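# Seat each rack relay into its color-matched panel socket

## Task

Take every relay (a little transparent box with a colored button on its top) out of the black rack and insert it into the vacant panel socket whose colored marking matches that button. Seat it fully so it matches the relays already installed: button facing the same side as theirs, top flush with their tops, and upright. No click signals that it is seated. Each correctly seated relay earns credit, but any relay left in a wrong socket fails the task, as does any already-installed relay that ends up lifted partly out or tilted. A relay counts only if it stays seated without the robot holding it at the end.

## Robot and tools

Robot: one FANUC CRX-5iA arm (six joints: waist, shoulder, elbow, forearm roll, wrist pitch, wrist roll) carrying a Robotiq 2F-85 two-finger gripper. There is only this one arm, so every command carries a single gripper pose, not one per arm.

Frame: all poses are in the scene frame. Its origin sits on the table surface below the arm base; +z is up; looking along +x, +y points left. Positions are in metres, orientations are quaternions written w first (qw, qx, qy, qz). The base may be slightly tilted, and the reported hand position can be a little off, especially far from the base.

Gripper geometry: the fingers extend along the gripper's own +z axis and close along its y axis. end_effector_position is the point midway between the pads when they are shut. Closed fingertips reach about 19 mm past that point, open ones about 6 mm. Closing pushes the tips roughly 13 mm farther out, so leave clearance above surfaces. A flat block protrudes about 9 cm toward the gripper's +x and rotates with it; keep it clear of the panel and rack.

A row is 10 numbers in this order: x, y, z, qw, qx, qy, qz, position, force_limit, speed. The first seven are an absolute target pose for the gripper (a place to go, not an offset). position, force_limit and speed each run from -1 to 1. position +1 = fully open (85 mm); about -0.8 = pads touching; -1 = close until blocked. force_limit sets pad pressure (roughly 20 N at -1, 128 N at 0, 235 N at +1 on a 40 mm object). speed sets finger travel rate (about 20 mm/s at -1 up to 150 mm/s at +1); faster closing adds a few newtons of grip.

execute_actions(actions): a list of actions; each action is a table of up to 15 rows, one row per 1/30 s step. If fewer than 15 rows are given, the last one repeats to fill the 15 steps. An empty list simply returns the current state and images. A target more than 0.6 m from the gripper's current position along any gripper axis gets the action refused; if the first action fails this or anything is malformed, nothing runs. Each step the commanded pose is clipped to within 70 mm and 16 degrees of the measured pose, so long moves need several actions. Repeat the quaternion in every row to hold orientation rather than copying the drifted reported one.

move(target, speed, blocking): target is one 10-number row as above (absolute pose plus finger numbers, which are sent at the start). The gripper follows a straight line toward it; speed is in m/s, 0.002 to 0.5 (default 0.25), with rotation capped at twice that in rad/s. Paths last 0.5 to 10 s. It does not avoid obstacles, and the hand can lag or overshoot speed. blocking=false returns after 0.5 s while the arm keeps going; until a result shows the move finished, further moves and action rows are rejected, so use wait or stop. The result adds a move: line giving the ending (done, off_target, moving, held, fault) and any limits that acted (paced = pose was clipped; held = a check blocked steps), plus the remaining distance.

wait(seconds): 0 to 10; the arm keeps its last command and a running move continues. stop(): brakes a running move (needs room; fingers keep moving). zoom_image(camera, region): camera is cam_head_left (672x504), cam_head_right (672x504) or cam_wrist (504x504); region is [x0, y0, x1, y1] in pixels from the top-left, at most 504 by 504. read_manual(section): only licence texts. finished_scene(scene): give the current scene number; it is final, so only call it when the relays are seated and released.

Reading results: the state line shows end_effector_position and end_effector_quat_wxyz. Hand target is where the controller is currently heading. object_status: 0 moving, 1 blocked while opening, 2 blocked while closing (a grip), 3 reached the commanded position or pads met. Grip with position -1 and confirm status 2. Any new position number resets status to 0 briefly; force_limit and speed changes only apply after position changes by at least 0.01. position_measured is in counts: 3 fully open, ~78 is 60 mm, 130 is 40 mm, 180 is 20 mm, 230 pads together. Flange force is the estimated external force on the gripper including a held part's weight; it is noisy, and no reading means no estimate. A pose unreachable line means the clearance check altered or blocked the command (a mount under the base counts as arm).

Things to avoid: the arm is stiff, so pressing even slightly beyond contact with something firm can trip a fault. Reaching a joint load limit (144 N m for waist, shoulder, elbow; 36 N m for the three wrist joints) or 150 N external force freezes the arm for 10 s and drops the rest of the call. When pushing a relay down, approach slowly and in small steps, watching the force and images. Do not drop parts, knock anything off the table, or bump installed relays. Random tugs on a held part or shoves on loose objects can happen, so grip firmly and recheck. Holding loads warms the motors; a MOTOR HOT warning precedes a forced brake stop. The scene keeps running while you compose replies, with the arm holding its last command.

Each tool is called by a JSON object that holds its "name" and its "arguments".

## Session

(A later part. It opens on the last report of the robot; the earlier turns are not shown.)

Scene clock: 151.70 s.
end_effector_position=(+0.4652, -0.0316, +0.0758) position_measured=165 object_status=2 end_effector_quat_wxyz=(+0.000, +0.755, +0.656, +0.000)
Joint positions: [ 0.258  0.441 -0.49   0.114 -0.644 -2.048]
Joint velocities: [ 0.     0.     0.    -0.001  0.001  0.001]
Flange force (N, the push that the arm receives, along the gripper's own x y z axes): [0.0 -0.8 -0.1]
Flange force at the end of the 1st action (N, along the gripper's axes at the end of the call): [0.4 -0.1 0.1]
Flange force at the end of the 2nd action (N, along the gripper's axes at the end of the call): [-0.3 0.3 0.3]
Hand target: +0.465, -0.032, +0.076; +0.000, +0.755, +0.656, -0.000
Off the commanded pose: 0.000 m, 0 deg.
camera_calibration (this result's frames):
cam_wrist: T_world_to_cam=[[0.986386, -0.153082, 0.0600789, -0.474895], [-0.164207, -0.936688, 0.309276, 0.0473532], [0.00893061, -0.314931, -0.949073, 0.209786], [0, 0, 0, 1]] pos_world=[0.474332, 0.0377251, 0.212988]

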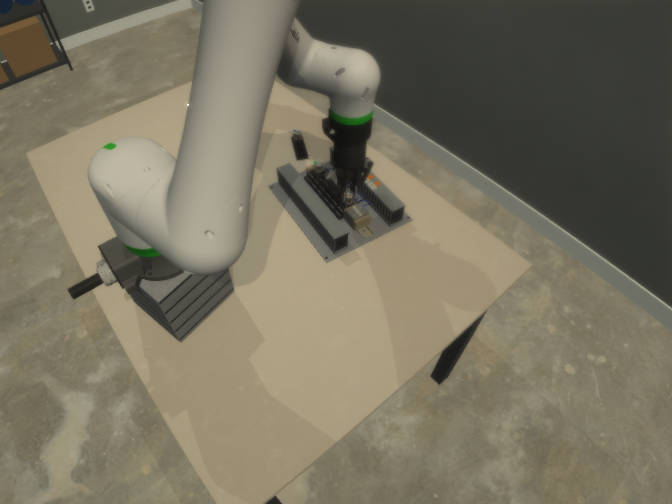

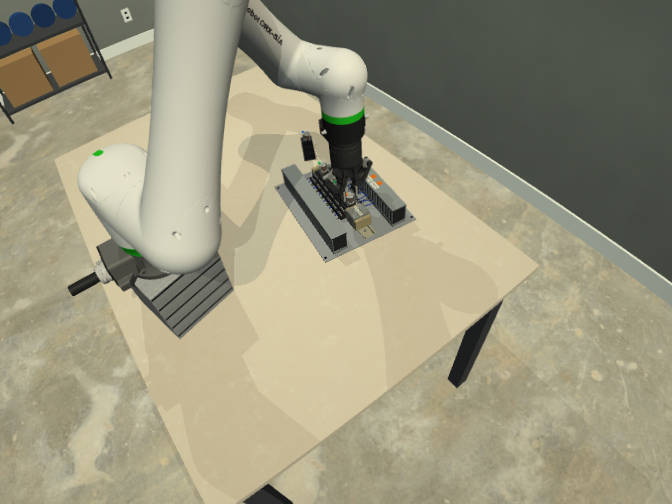

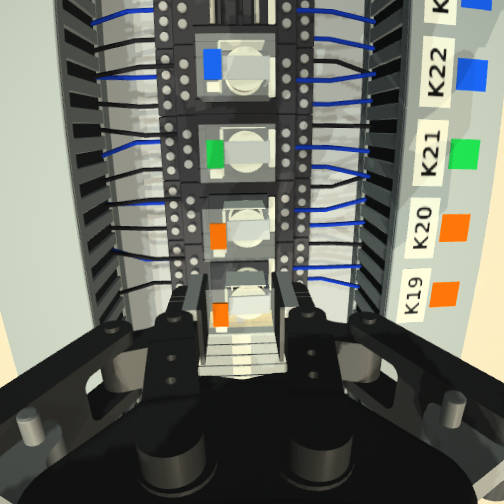

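{"name": "execute_actions", "arguments": {"actions": [[[0.4652,-0.0316,0.0752,0,0.7547,0.6561,0,-1,-0.5,-0.5]],[[0.4652,-0.0316,0.0746,0,0.7547,0.6561,0,-1,-0.5,-0.5]],[[0.4652,-0.0316,0.0740,0,0.7547,0.6561,0,-1,-0.5,-0.5]]]}}

Scene clock: 156.50 s.
end_effector_position=(+0.4652, -0.0316, +0.0740) position_measured=165 object_status=2 end_effector_quat_wxyz=(+0.000, +0.755, +0.656, +0.000)
Joint positions: [ 0.258  0.445 -0.49   0.115 -0.64  -2.048]
Joint velocities: [-0.     0.     0.    -0.001  0.001  0.   ]
Flange force (N, the push that the arm receives, along the gripper's own x y z axes): [1.4 -7.6 -34.1]
Flange force at the end of the 1st action (N, along the gripper's axes at the end of the call): [0.3 -5.8 -15.3]
Flange force at the end of the 2nd action (N, along the gripper's axes at the end of the call): [1.5 -5.4 -29.2]
Hand target: +0.465, -0.032, +0.074; +0.000, +0.755, +0.656, -0.000
Off the commanded pose: 0.000 m, 0 deg.
camera_calibration (this result's frames):
cam_wrist: T_world_to_cam=[[0.986383, -0.15309, 0.0600931, -0.47479], [-0.164218, -0.93669, 0.309263, 0.0479198], [0.00894365, -0.31492, -0.949076, 0.20807], [0, 0, 0, 1]] pos_world=[0.474334, 0.037726, 0.211186]

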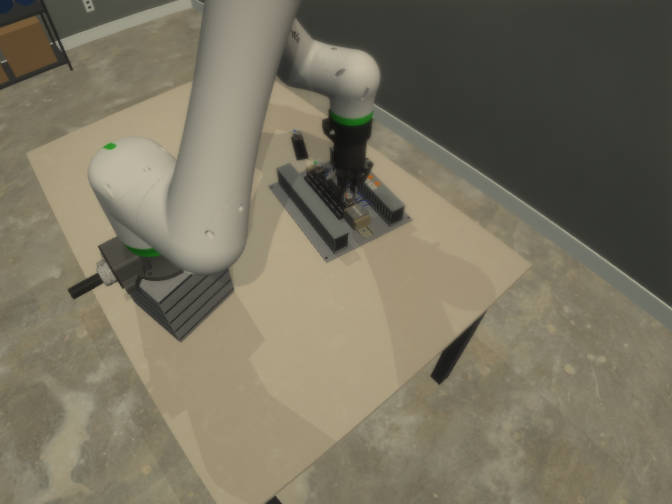

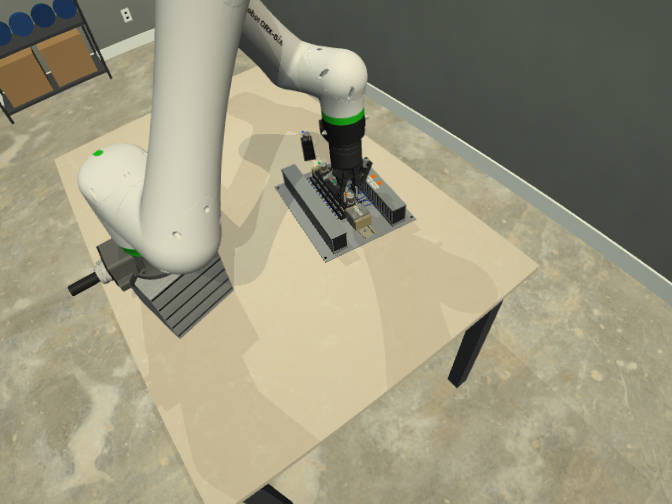

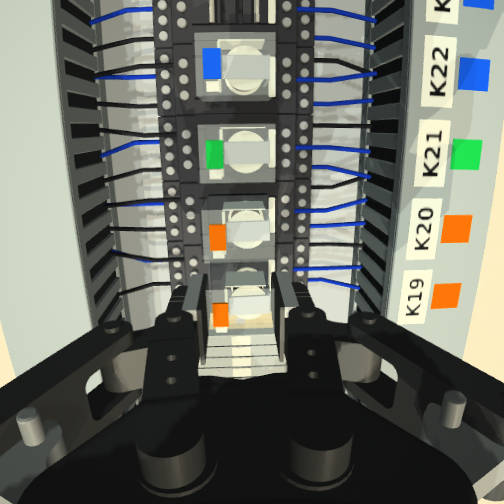

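{"name": "execute_actions", "arguments": {"actions": [[[0.4650,-0.0316,0.0728,0,0.7547,0.6561,0,-1,-0.5,-0.5]],[[0.4650,-0.0316,0.0714,0,0.7547,0.6561,0,-1,-0.5,-0.5]],[[0.4650,-0.0316,0.0706,0,0.7547,0.6561,0,-1,-0.5,-0.5]],[[0.4650,-0.0316,0.0702,0,0.7547,0.6561,0,-1,-0.5,-0.5]]]}}

Scene clock: 162.07 s.
end_effector_position=(+0.4650, -0.0316, +0.0702) position_measured=165 object_status=2 end_effector_quat_wxyz=(+0.000, +0.755, +0.656, +0.000)
Joint positions: [ 0.257  0.453 -0.492  0.117 -0.63  -2.05 ]
Joint velocities: [-0.    -0.    -0.    -0.001 -0.001  0.   ]
Flange force (N, the push that the arm receives, along the gripper's own x y z axes): [-1.1 -13.2 -64.7]
Flange force at the end of the 1st action (N, along the gripper's axes at the end of the call): [-0.5 -2.8 -34.7]
Flange force at the end of the 2nd action (N, along the gripper's axes at the end of the call): [0.4 -2.6 -31.0]
Flange force at the end of the 3rd action (N, along the gripper's axes at the end of the call): [0.4 -3.2 -35.7]
Hand target: +0.465, -0.032, +0.070; +0.000, +0.755, +0.656, -0.000
Off the commanded pose: 0.000 m, 0 deg.
camera_calibration (this result's frames):
cam_wrist: T_world_to_cam=[[0.986384, -0.153065, 0.0601457, -0.474394], [-0.164211, -0.936692, 0.309262, 0.0490528], [0.00900084, -0.314928, -0.949073, 0.204468], [0, 0, 0, 1]] pos_world=[0.47415, 0.037727, 0.207418]

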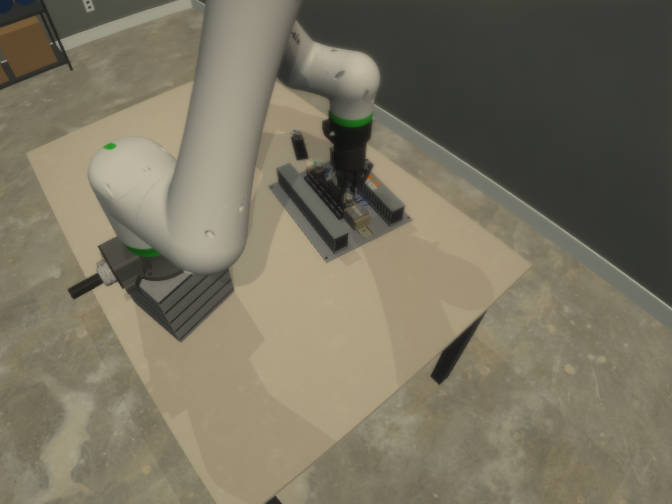

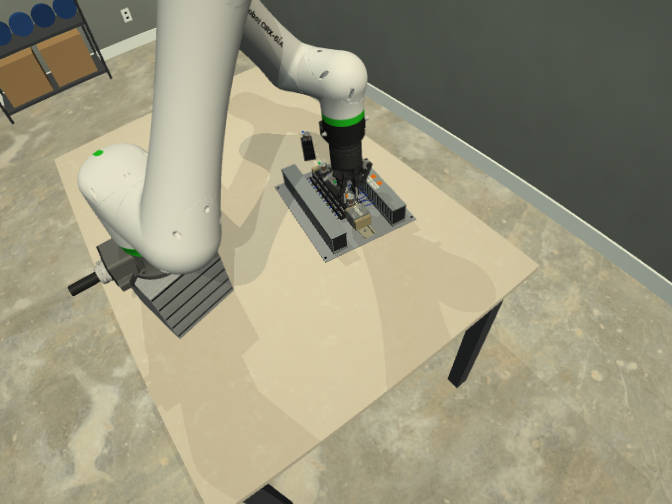

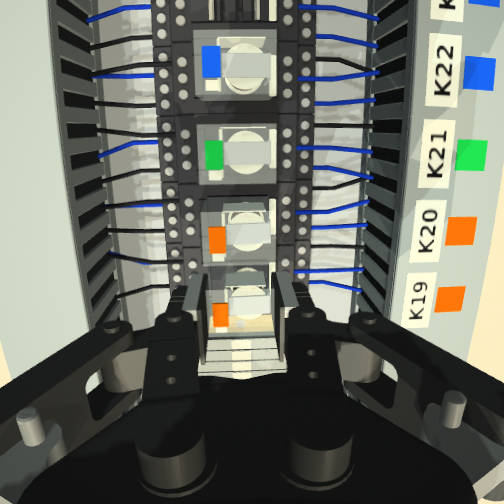

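{"name": "execute_actions", "arguments": {"actions": [[[0.4650,-0.0316,0.0702,0,0.7547,0.6561,0,0.1,-0.5,0]]]}}

{"name": "move", "arguments": {"target": [0.4650,-0.0316,0.12,0,0.7547,0.6561,0,0.1,-0.5,0], "speed": 0.12}}

{"name": "move", "arguments": {"target": [0.5484,0.2981,0.10,0,0.8526,0.5225,0,0.1,-0.5,0], "speed": 0.2}}

{"name": "move", "arguments": {"target": [0.5484,0.2981,0.05,0,0.8526,0.5225,0,0.1,-0.5,0], "speed": 0.07}}

{"name": "zoom_image", "arguments": {"camera": "cam_wrist", "region": [150,200,330,380]}}

Scene clock: 169.57 s.
end_effector_position=(+0.4648, -0.0317, +0.0700) position_measured=117 object_status=0 end_effector_quat_wxyz=(-0.000, +0.755, +0.656, -0.000)
Joint positions: [ 0.257  0.453 -0.492  0.116 -0.63  -2.05 ]
Joint velocities: [ 0.    -0.002  0.003  0.     0.    -0.   ]
Flange force (N, the push that the arm receives, along the gripper's own x y z axes): [1.5 3.6 1.5]
Hand target: +0.465, -0.032, +0.070; +0.000, +0.755, +0.656, +0.000
Off the commanded pose: 0.000 m, 0 deg.
camera_calibration (this result's frames):
cam_wrist: T_world_to_cam=[[0.986412, -0.153091, 0.0596269, -0.474109], [-0.164074, -0.936651, 0.309459, 0.0489346], [0.00847423, -0.315037, -0.949041, 0.204495], [0, 0, 0, 1]] pos_world=[0.473963, 0.0376764, 0.207201]

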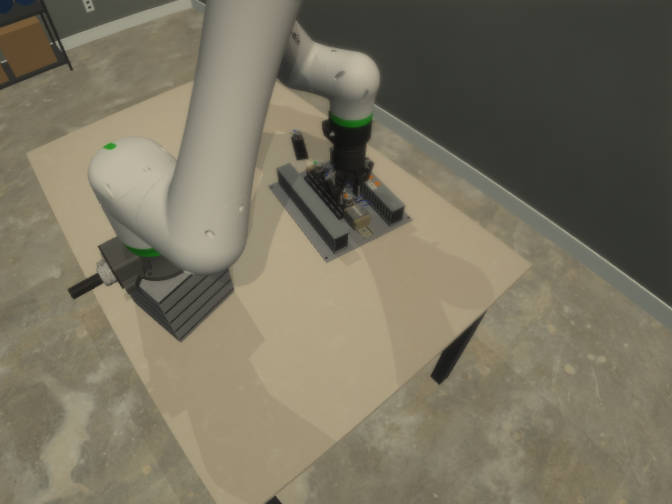

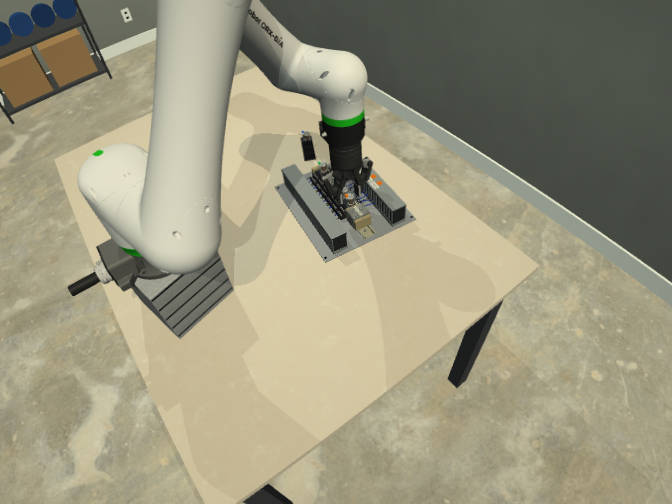

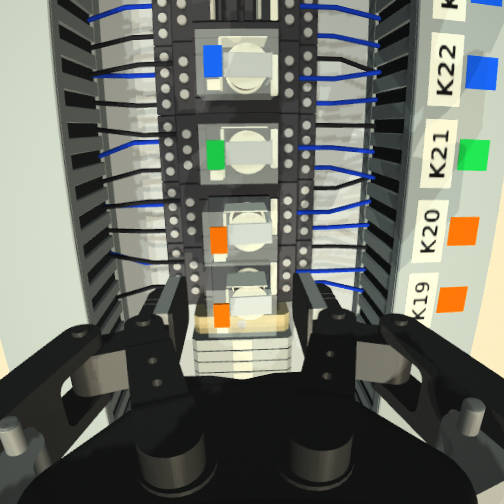

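Scene clock: 170.33 s.
end_effector_position=(+0.4650, -0.0316, +0.1199) position_measured=117 object_status=3 end_effector_quat_wxyz=(-0.000, +0.755, +0.656, -0.000)
Joint positions: [ 0.265  0.35  -0.473  0.1   -0.752 -2.037]
Joint velocities: [-0.    -0.     0.001  0.     0.    -0.   ]
Flange force (N, the push that the arm receives, along the gripper's own x y z axes): [0.2 0.7 -0.3]
Hand target: +0.465, -0.032, +0.120; -0.000, +0.755, +0.656, +0.000
Off the commanded pose: 0.000 m, 0 deg.
move: done
camera_calibration (this result's frames):
cam_wrist: T_world_to_cam=[[0.986401, -0.153038, 0.0599372, -0.47733], [-0.16412, -0.936724, 0.309214, 0.033693], [0.00882298, -0.314846, -0.949102, 0.251693], [0, 0, 0, 1]] pos_world=[0.474148, 0.0377557, 0.257074]

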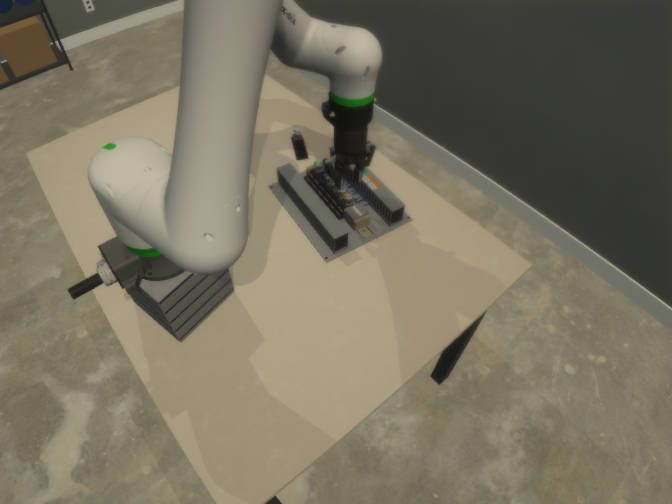

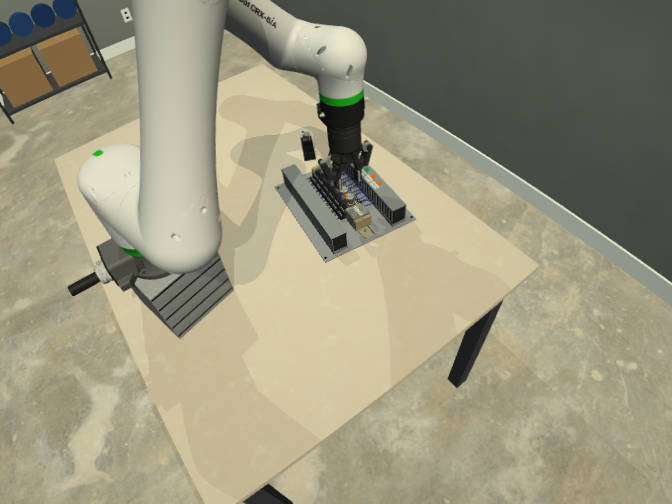

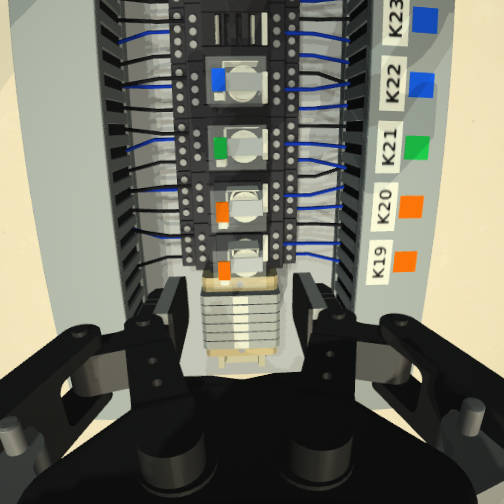

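Scene clock: 172.43 s.
end_effector_position=(+0.5498, +0.2971, +0.1000) position_measured=117 object_status=3 end_effector_quat_wxyz=(+0.001, +0.853, +0.523, -0.000)
Joint positions: [ 0.74   0.74   0.055  0.078 -0.92  -2.818]
Joint velocities: [ 0.001 -0.     0.001 -0.    -0.    -0.001]
Flange force (N, the push that the arm receives, along the gripper's own x y z axes): [-2.6 -1.8 -2.2]
Hand target: +0.550, +0.297, +0.100; +0.001, +0.853, +0.523, -0.000
Off the commanded pose: 0.002 m, 0 deg.
move: done
camera_calibration (this result's frames):
cam_wrist: T_world_to_cam=[[0.882778, -0.465769, 0.0613457, -0.35974], [-0.460395, -0.831727, 0.310269, 0.49324], [-0.0934907, -0.302142, -0.948667, 0.387986], [0, 0, 0, 1]] pos_world=[0.580929, 0.359912, 0.237101]

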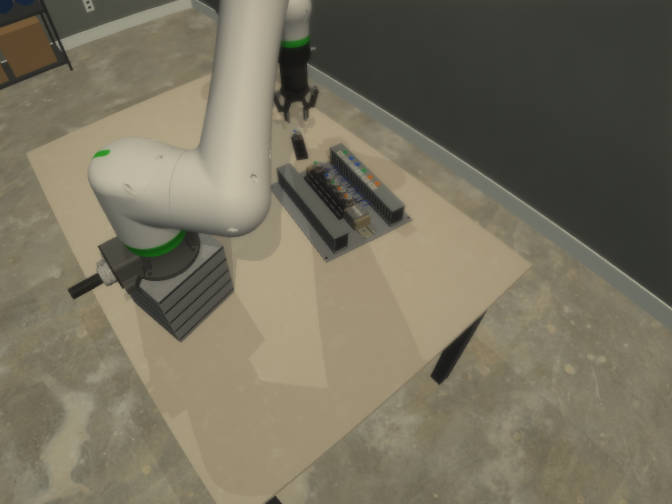

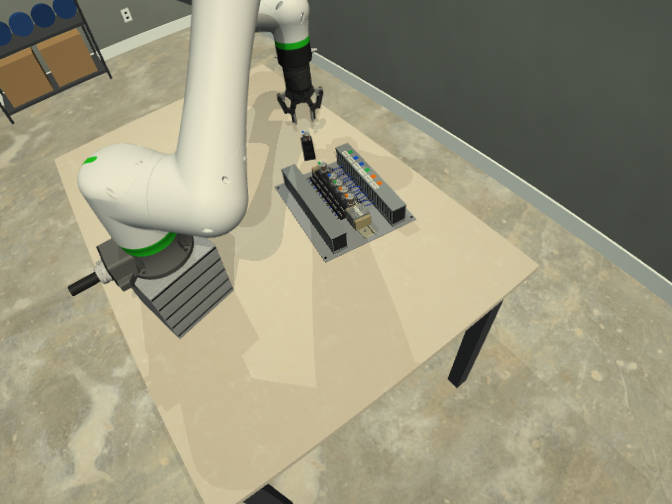

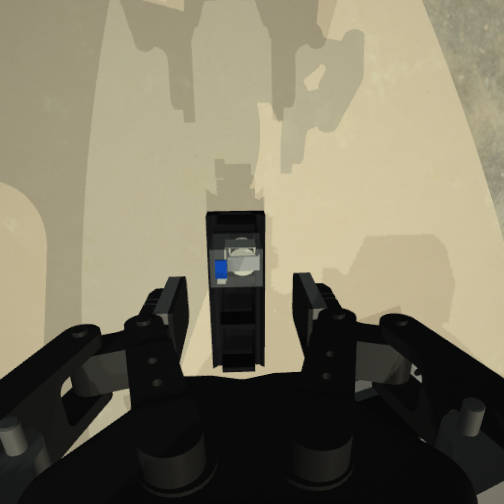

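Scene clock: 173.43 s.
end_effector_position=(+0.5483, +0.2980, +0.0500) position_measured=117 object_status=3 end_effector_quat_wxyz=(+0.000, +0.853, +0.523, -0.000)
Joint positions: [ 0.737  0.816  0.043  0.082 -0.832 -2.823]
Joint velocities: [-0.     0.001  0.    -0.     0.    -0.   ]
Flange force (N, the push that the arm receives, along the gripper's own x y z axes): [0.9 0.9 -0.6]
Hand target: +0.548, +0.298, +0.050; +0.000, +0.853, +0.522, +0.000
Off the commanded pose: 0.000 m, 0 deg.
move: done
camera_calibration (this result's frames):
cam_wrist: T_world_to_cam=[[0.882781, -0.465923, 0.0601141, -0.354853], [-0.460261, -0.832138, 0.309365, 0.508907], [-0.0941173, -0.30077, -0.949041, 0.340687], [0, 0, 0, 1]] pos_world=[0.579552, 0.360615, 0.187219]

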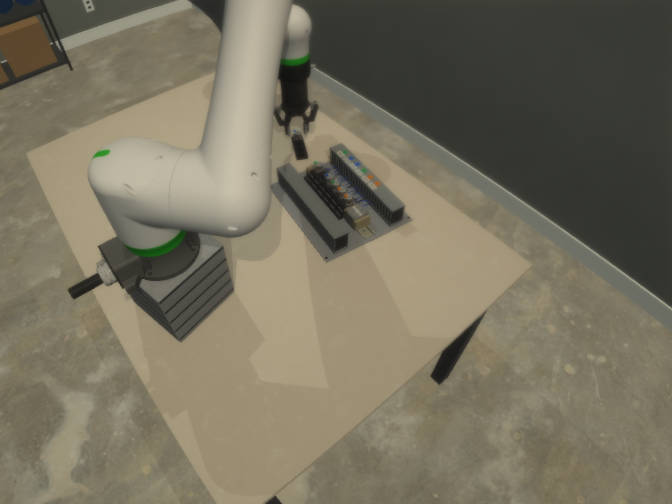

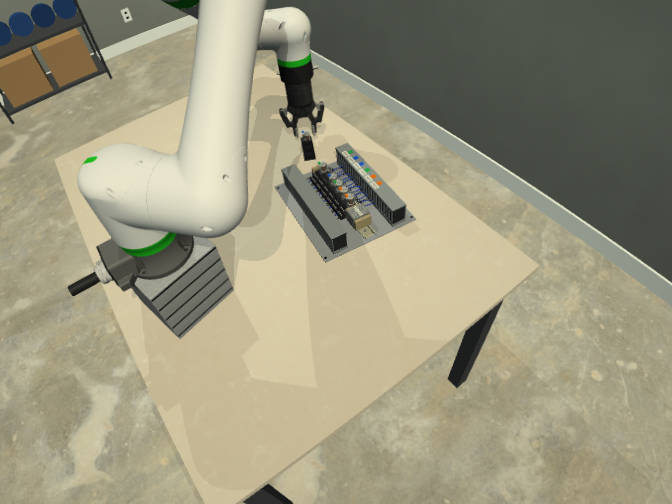

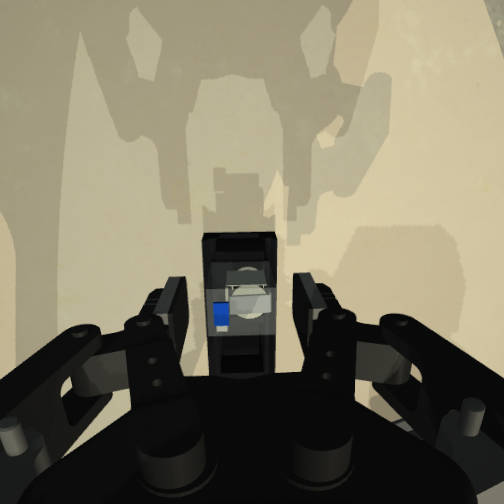

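Region (150, 200, 330, 380) of cam_wrist's 504x504 image, scaled by 2.800, with more detail than that image has.

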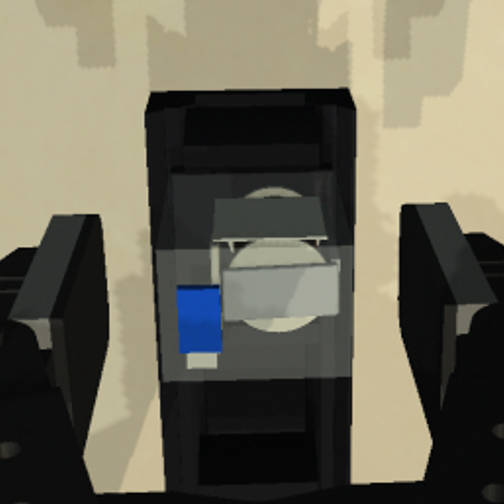

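{"name": "execute_actions", "arguments": {"actions": [[[0.5488,0.2983,0.05,0,0.8526,0.5225,0,-1,-0.5,-0.5]],[[0.5488,0.2983,0.05,0,0.8526,0.5225,0,-1,-0.5,-0.5]]]}}

{"name": "move", "arguments": {"target": [0.5488,0.2983,0.125,0,0.8526,0.5225,0,-1,-0.5,-0.5], "speed": 0.12}}

{"name": "move", "arguments": {"target": [0.4828,0.0902,0.125,0,0.7547,0.6561,0,-1,-0.5,-0.5], "speed": 0.2}}

{"name": "move", "arguments": {"target": [0.4828,0.0902,0.079,0,0.7547,0.6561,0,-1,-0.5,-0.5], "speed": 0.05}}

{"name": "zoom_image", "arguments": {"camera": "cam_wrist", "region": [150,110,330,380]}}

Scene clock: 179.20 s.
end_effector_position=(+0.5488, +0.2983, +0.0500) position_measured=165 object_status=2 end_effector_quat_wxyz=(-0.000, +0.853, +0.523, +0.000)
Joint positions: [ 0.736  0.817  0.045  0.082 -0.833 -2.822]
Joint velocities: [ 0.     0.001 -0.001  0.     0.    -0.   ]
Flange force (N, the push that the arm receives, along the gripper's own x y z axes): [-0.3 1.2 -7.9]
Flange force at the end of the 1st action (N, along the gripper's axes at the end of the call): [-1.8 -2.1 -8.5]
Hand target: +0.549, +0.298, +0.050; +0.000, +0.853, +0.523, -0.000
Off the commanded pose: 0.000 m, 0 deg.
camera_calibration (this result's frames):
cam_wrist: T_world_to_cam=[[0.882787, -0.465917, 0.0600804, -0.35514], [-0.460256, -0.832184, 0.309248, 0.509392], [-0.0940856, -0.300652, -0.949082, 0.340748], [0, 0, 0, 1]] pos_world=[0.580023, 0.360888, 0.187207]

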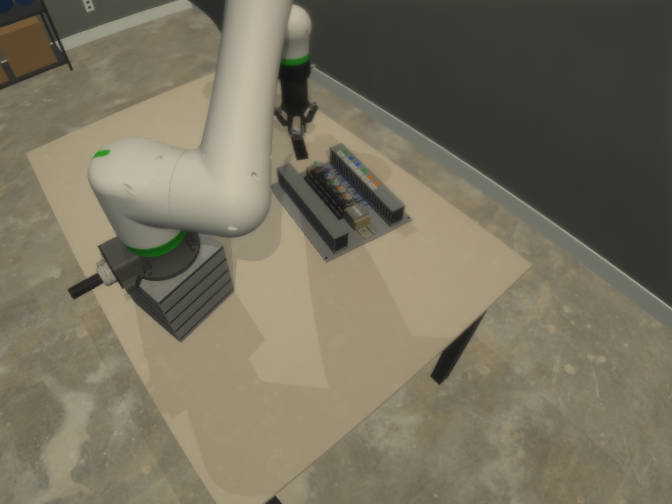

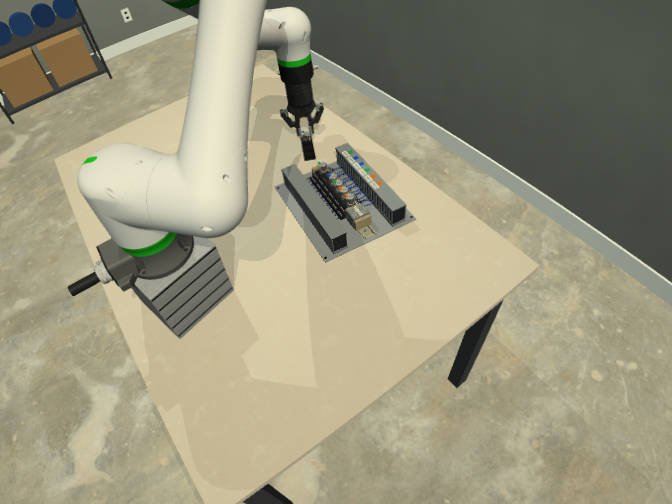

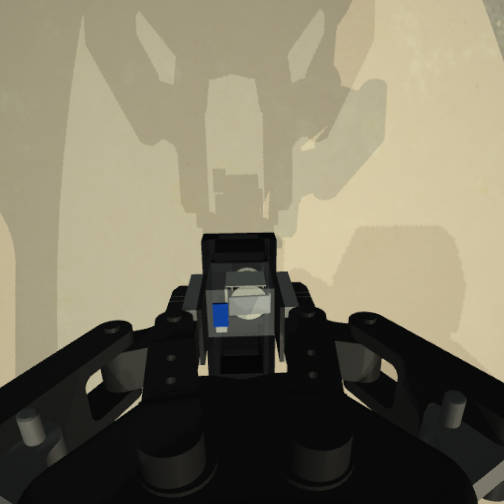

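Scene clock: 180.17 s.
end_effector_position=(+0.5488, +0.2983, +0.1249) position_measured=165 object_status=2 end_effector_quat_wxyz=(-0.000, +0.853, +0.523, -0.000)
Joint positions: [ 0.744  0.705  0.064  0.073 -0.965 -2.817]
Joint velocities: [-0. -0.  0. -0.  0.  0.]
Flange force (N, the push that the arm receives, along the gripper's own x y z axes): [2.7 2.4 0.7]
Hand target: +0.549, +0.298, +0.125; -0.000, +0.853, +0.523, -0.000
Off the commanded pose: 0.000 m, 0 deg.
move: done
camera_calibration (this result's frames):
cam_wrist: T_world_to_cam=[[0.882823, -0.465869, 0.0599117, -0.359609], [-0.460153, -0.832211, 0.309328, 0.486189], [-0.0942473, -0.300651, -0.949066, 0.411879], [0, 0, 0, 1]] pos_world=[0.580012, 0.360913, 0.262053]

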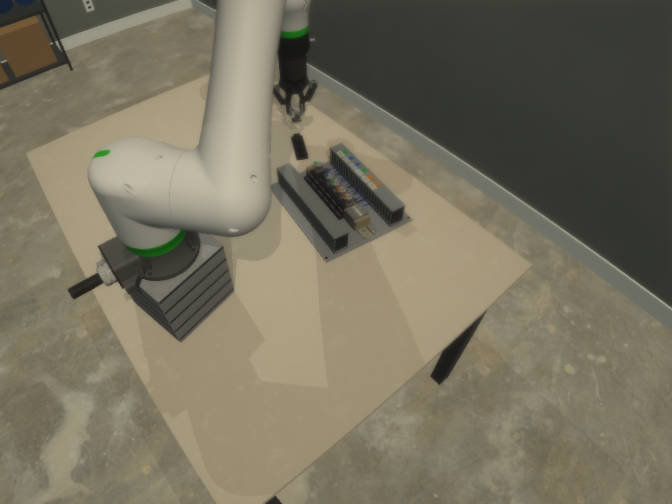

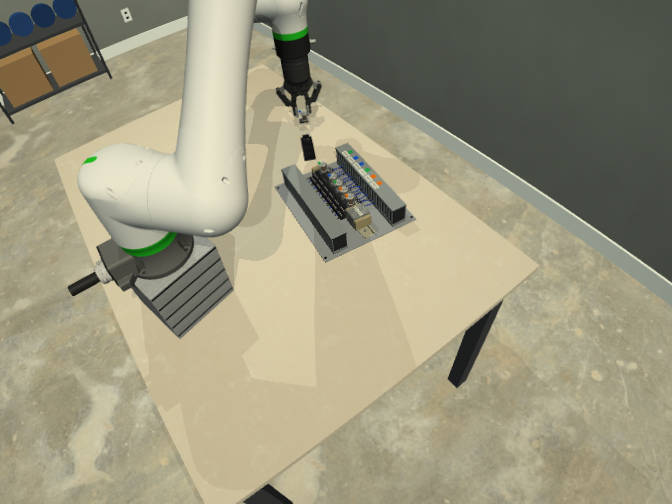

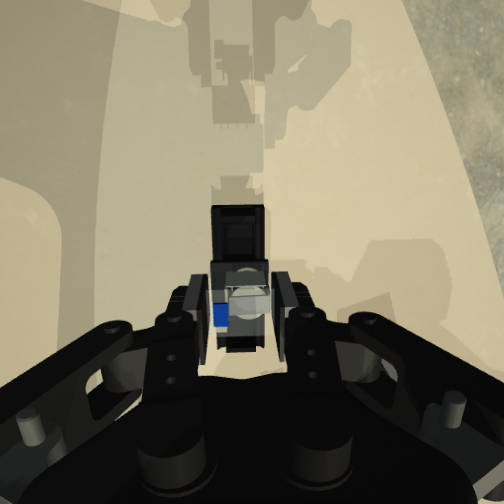

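Scene clock: 181.63 s.
end_effector_position=(+0.4819, +0.0907, +0.1250) position_measured=165 object_status=2 end_effector_quat_wxyz=(-0.000, +0.755, +0.656, +0.000)
Joint positions: [ 0.501  0.412 -0.387  0.092 -0.792 -2.265]
Joint velocities: [-0.001 -0.001  0.001 -0.002 -0.     0.001]
Flange force (N, the push that the arm receives, along the gripper's own x y z axes): [1.0 2.8 2.2]
Hand target: +0.482, +0.091, +0.125; -0.000, +0.755, +0.656, +0.000
Off the commanded pose: 0.001 m, 0 deg.
move: done
camera_calibration (this result's frames):
cam_wrist: T_world_to_cam=[[0.986394, -0.1532, 0.0596292, -0.475545], [-0.164172, -0.936894, 0.30867, 0.14952], [0.00857797, -0.31426, -0.949298, 0.295001], [0, 0, 0, 1]] pos_world=[0.491091, 0.159938, 0.262248]

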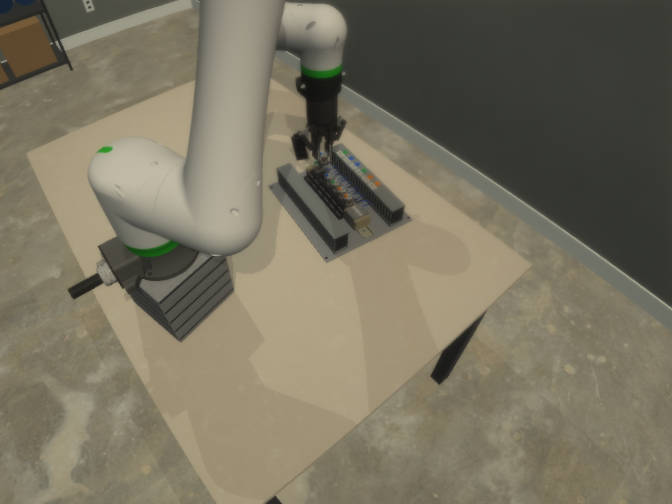

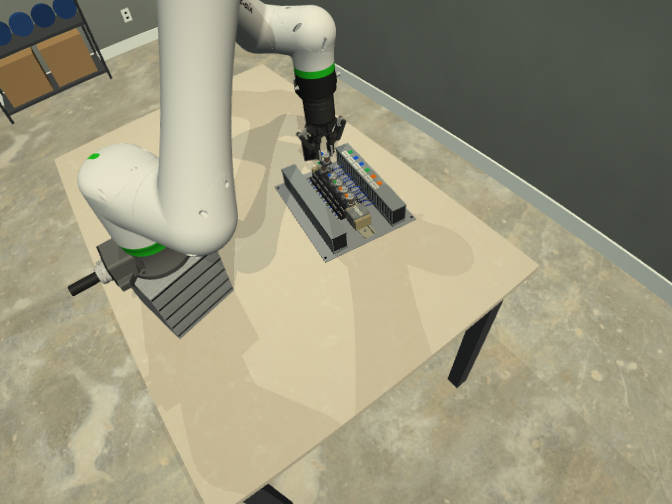

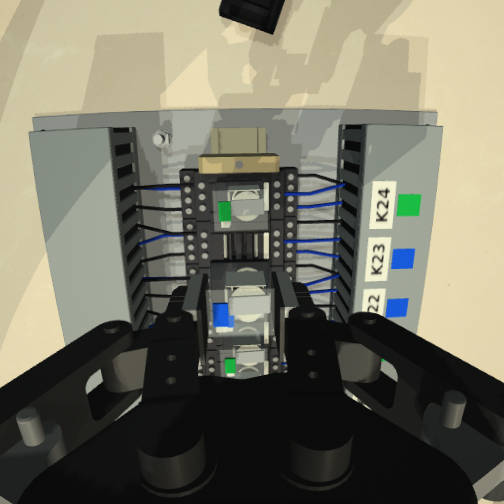

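Scene clock: 182.83 s.
end_effector_position=(+0.4828, +0.0902, +0.0791) position_measured=165 object_status=2 end_effector_quat_wxyz=(+0.000, +0.755, +0.656, +0.000)
Joint positions: [ 0.493  0.501 -0.404  0.105 -0.686 -2.274]
Joint velocities: [ 0.    -0.     0.001  0.001  0.    -0.   ]
Flange force (N, the push that the arm receives, along the gripper's own x y z axes): [-0.4 -1.7 0.6]
Hand target: +0.483, +0.090, +0.079; +0.000, +0.755, +0.656, -0.000
Off the commanded pose: 0.000 m, 0 deg.
move: done
camera_calibration (this result's frames):
cam_wrist: T_world_to_cam=[[0.986373, -0.153138, 0.0601374, -0.473776], [-0.164278, -0.936661, 0.309319, 0.163303], [0.00896007, -0.314983, -0.949055, 0.251069], [0, 0, 0, 1]] pos_world=[0.491897, 0.159489, 0.216257]

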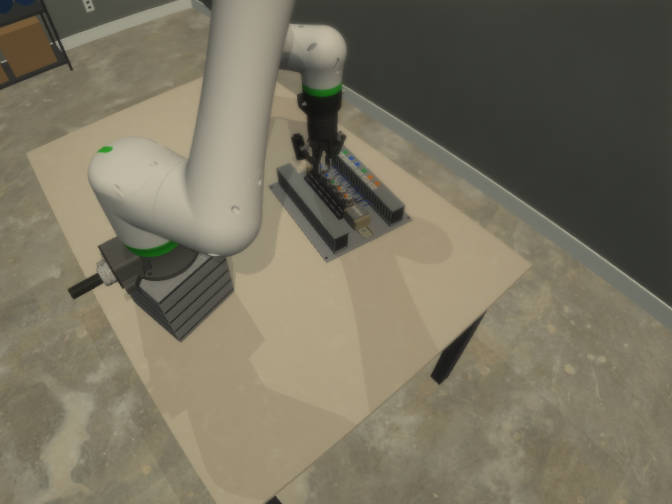

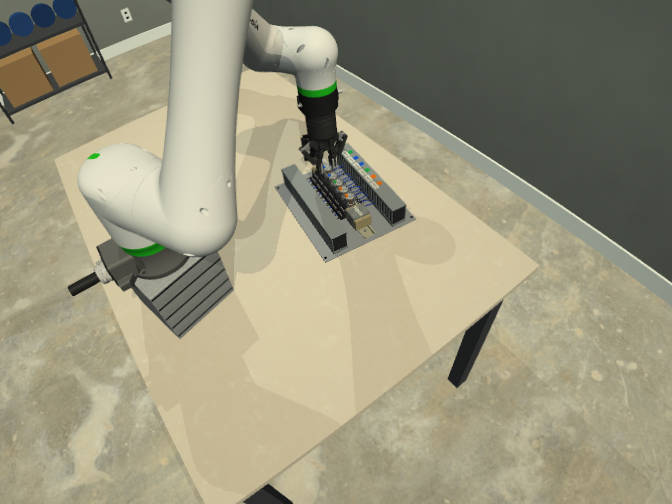

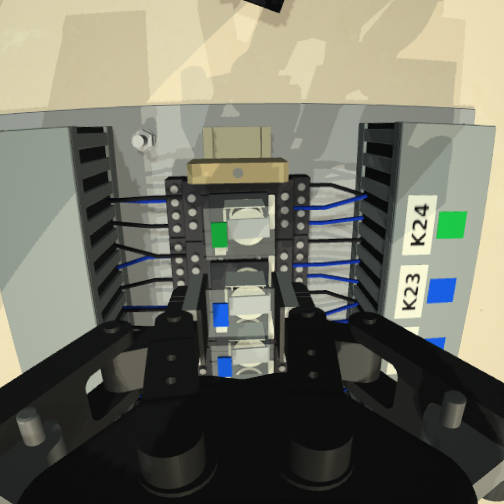

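Region (150, 110, 330, 380) of cam_wrist's 504x504 image, scaled by 1.867, with more detail than that image has.

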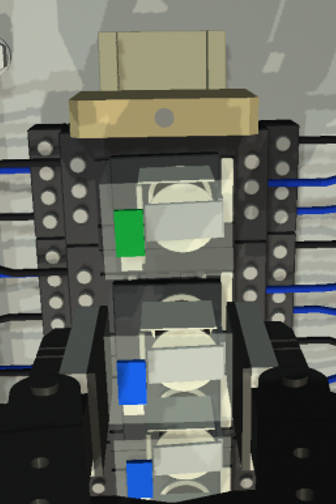

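Matches the K19 view.

{"name": "execute_actions", "arguments": {"actions": [[[0.4828,0.0902,0.0766,0,0.7547,0.6561,0,-1,-0.5,-0.5]],[[0.4828,0.0902,0.0758,0,0.7547,0.6561,0,-1,-0.5,-0.5]],[[0.4828,0.0902,0.0751,0,0.7547,0.6561,0,-1,-0.5,-0.5]]]}}

Scene clock: 188.87 s.
end_effector_position=(+0.4828, +0.0902, +0.0751) position_measured=165 object_status=2 end_effector_quat_wxyz=(+0.000, +0.755, +0.656, +0.000)
Joint positions: [ 0.493  0.509 -0.405  0.106 -0.677 -2.274]
Joint velocities: [-0.     0.002  0.     0.     0.    -0.001]
Flange force (N, the push that the arm receives, along the gripper's own x y z axes): [-0.8 0.6 -15.0]
Flange force at the end of the 1st action (N, along the gripper's axes at the end of the call): [-0.6 1.9 0.9]
Flange force at the end of the 2nd action (N, along the gripper's axes at the end of the call): [1.3 2.8 -4.4]
Hand target: +0.483, +0.090, +0.075; +0.000, +0.755, +0.656, -0.000
Off the commanded pose: 0.000 m, 0 deg.
camera_calibration (this result's frames):
cam_wrist: T_world_to_cam=[[0.986384, -0.153084, 0.060102, -0.473578], [-0.164216, -0.936693, 0.309257, 0.164559], [0.00895478, -0.314915, -0.949078, 0.247319], [0, 0, 0, 1]] pos_world=[0.491938, 0.159528, 0.212297]

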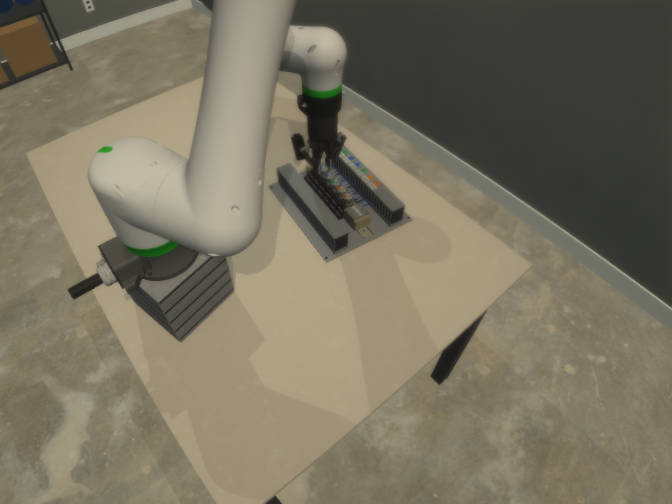

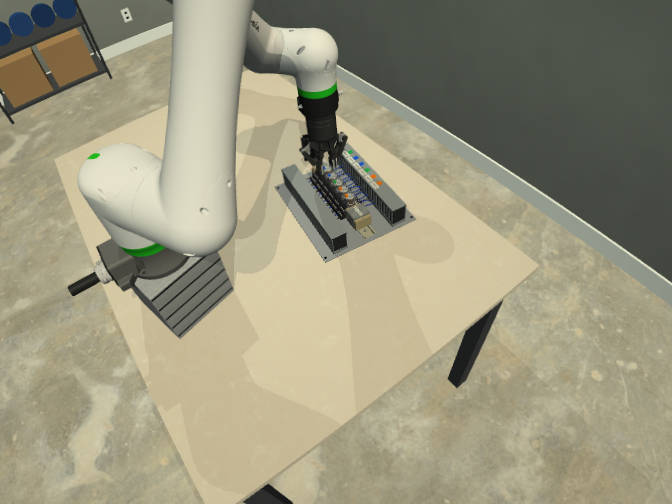

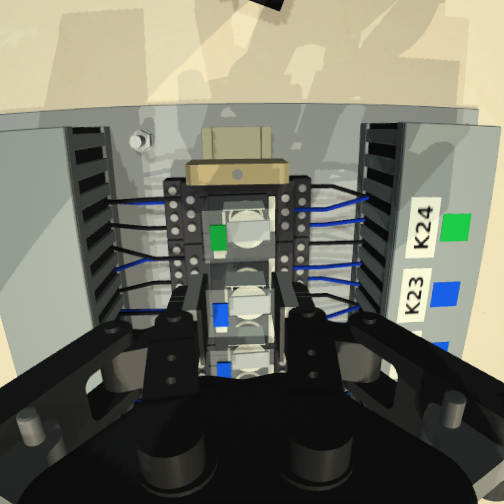

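{"name": "execute_actions", "arguments": {"actions": [[[0.4828,0.0902,0.0742,0,0.7547,0.6561,0,-1,-0.5,-0.5]],[[0.4828,0.0902,0.0728,0,0.7547,0.6561,0,-1,-0.5,-0.5]],[[0.4828,0.0902,0.0714,0,0.7547,0.6561,0,-1,-0.5,-0.5]],[[0.4828,0.0902,0.0707,0,0.7547,0.6561,0,-1,-0.5,-0.5]],[[0.4828,0.0902,0.0703,0,0.7547,0.6561,0,-1,-0.5,-0.5]]]}}

Scene clock: 194.50 s.
end_effector_position=(+0.4828, +0.0902, +0.0703) position_measured=165 object_status=2 end_effector_quat_wxyz=(+0.000, +0.755, +0.656, +0.000)
Joint positions: [ 0.492  0.518 -0.406  0.108 -0.666 -2.276]
Joint velocities: [ 0.     0.    -0.     0.001  0.    -0.   ]
Flange force (N, the push that the arm receives, along the gripper's own x y z axes): [-1.5 -7.9 -49.9]
Flange force at the end of the 1st action (N, along the gripper's axes at the end of the call): [0.5 0.1 -30.3]
Flange force at the end of the 2nd action (N, along the gripper's axes at the end of the call): [-1.0 -2.7 -31.8]
Flange force at the end of the 3rd action (N, along the gripper's axes at the end of the call): [0.6 -1.5 -31.0]
Flange force at the end of the 4th action (N, along the gripper's axes at the end of the call): [0.4 -3.0 -34.7]
Hand target: +0.483, +0.090, +0.070; +0.000, +0.755, +0.656, -0.000
Off the commanded pose: 0.000 m, 0 deg.
camera_calibration (this result's frames):
cam_wrist: T_world_to_cam=[[0.986384, -0.153078, 0.0601102, -0.473295], [-0.164213, -0.936693, 0.309256, 0.16604], [0.0089644, -0.314917, -0.949077, 0.242767], [0, 0, 0, 1]] pos_world=[0.49194, 0.159529, 0.207506]

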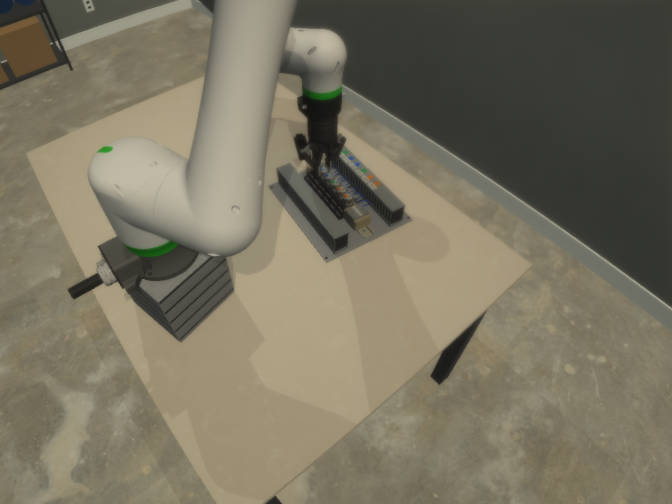

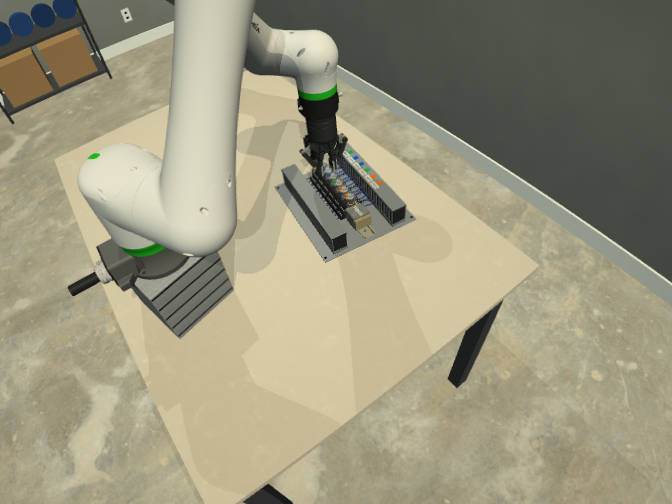

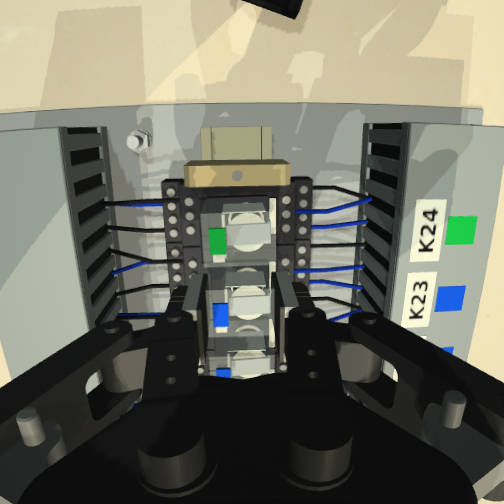

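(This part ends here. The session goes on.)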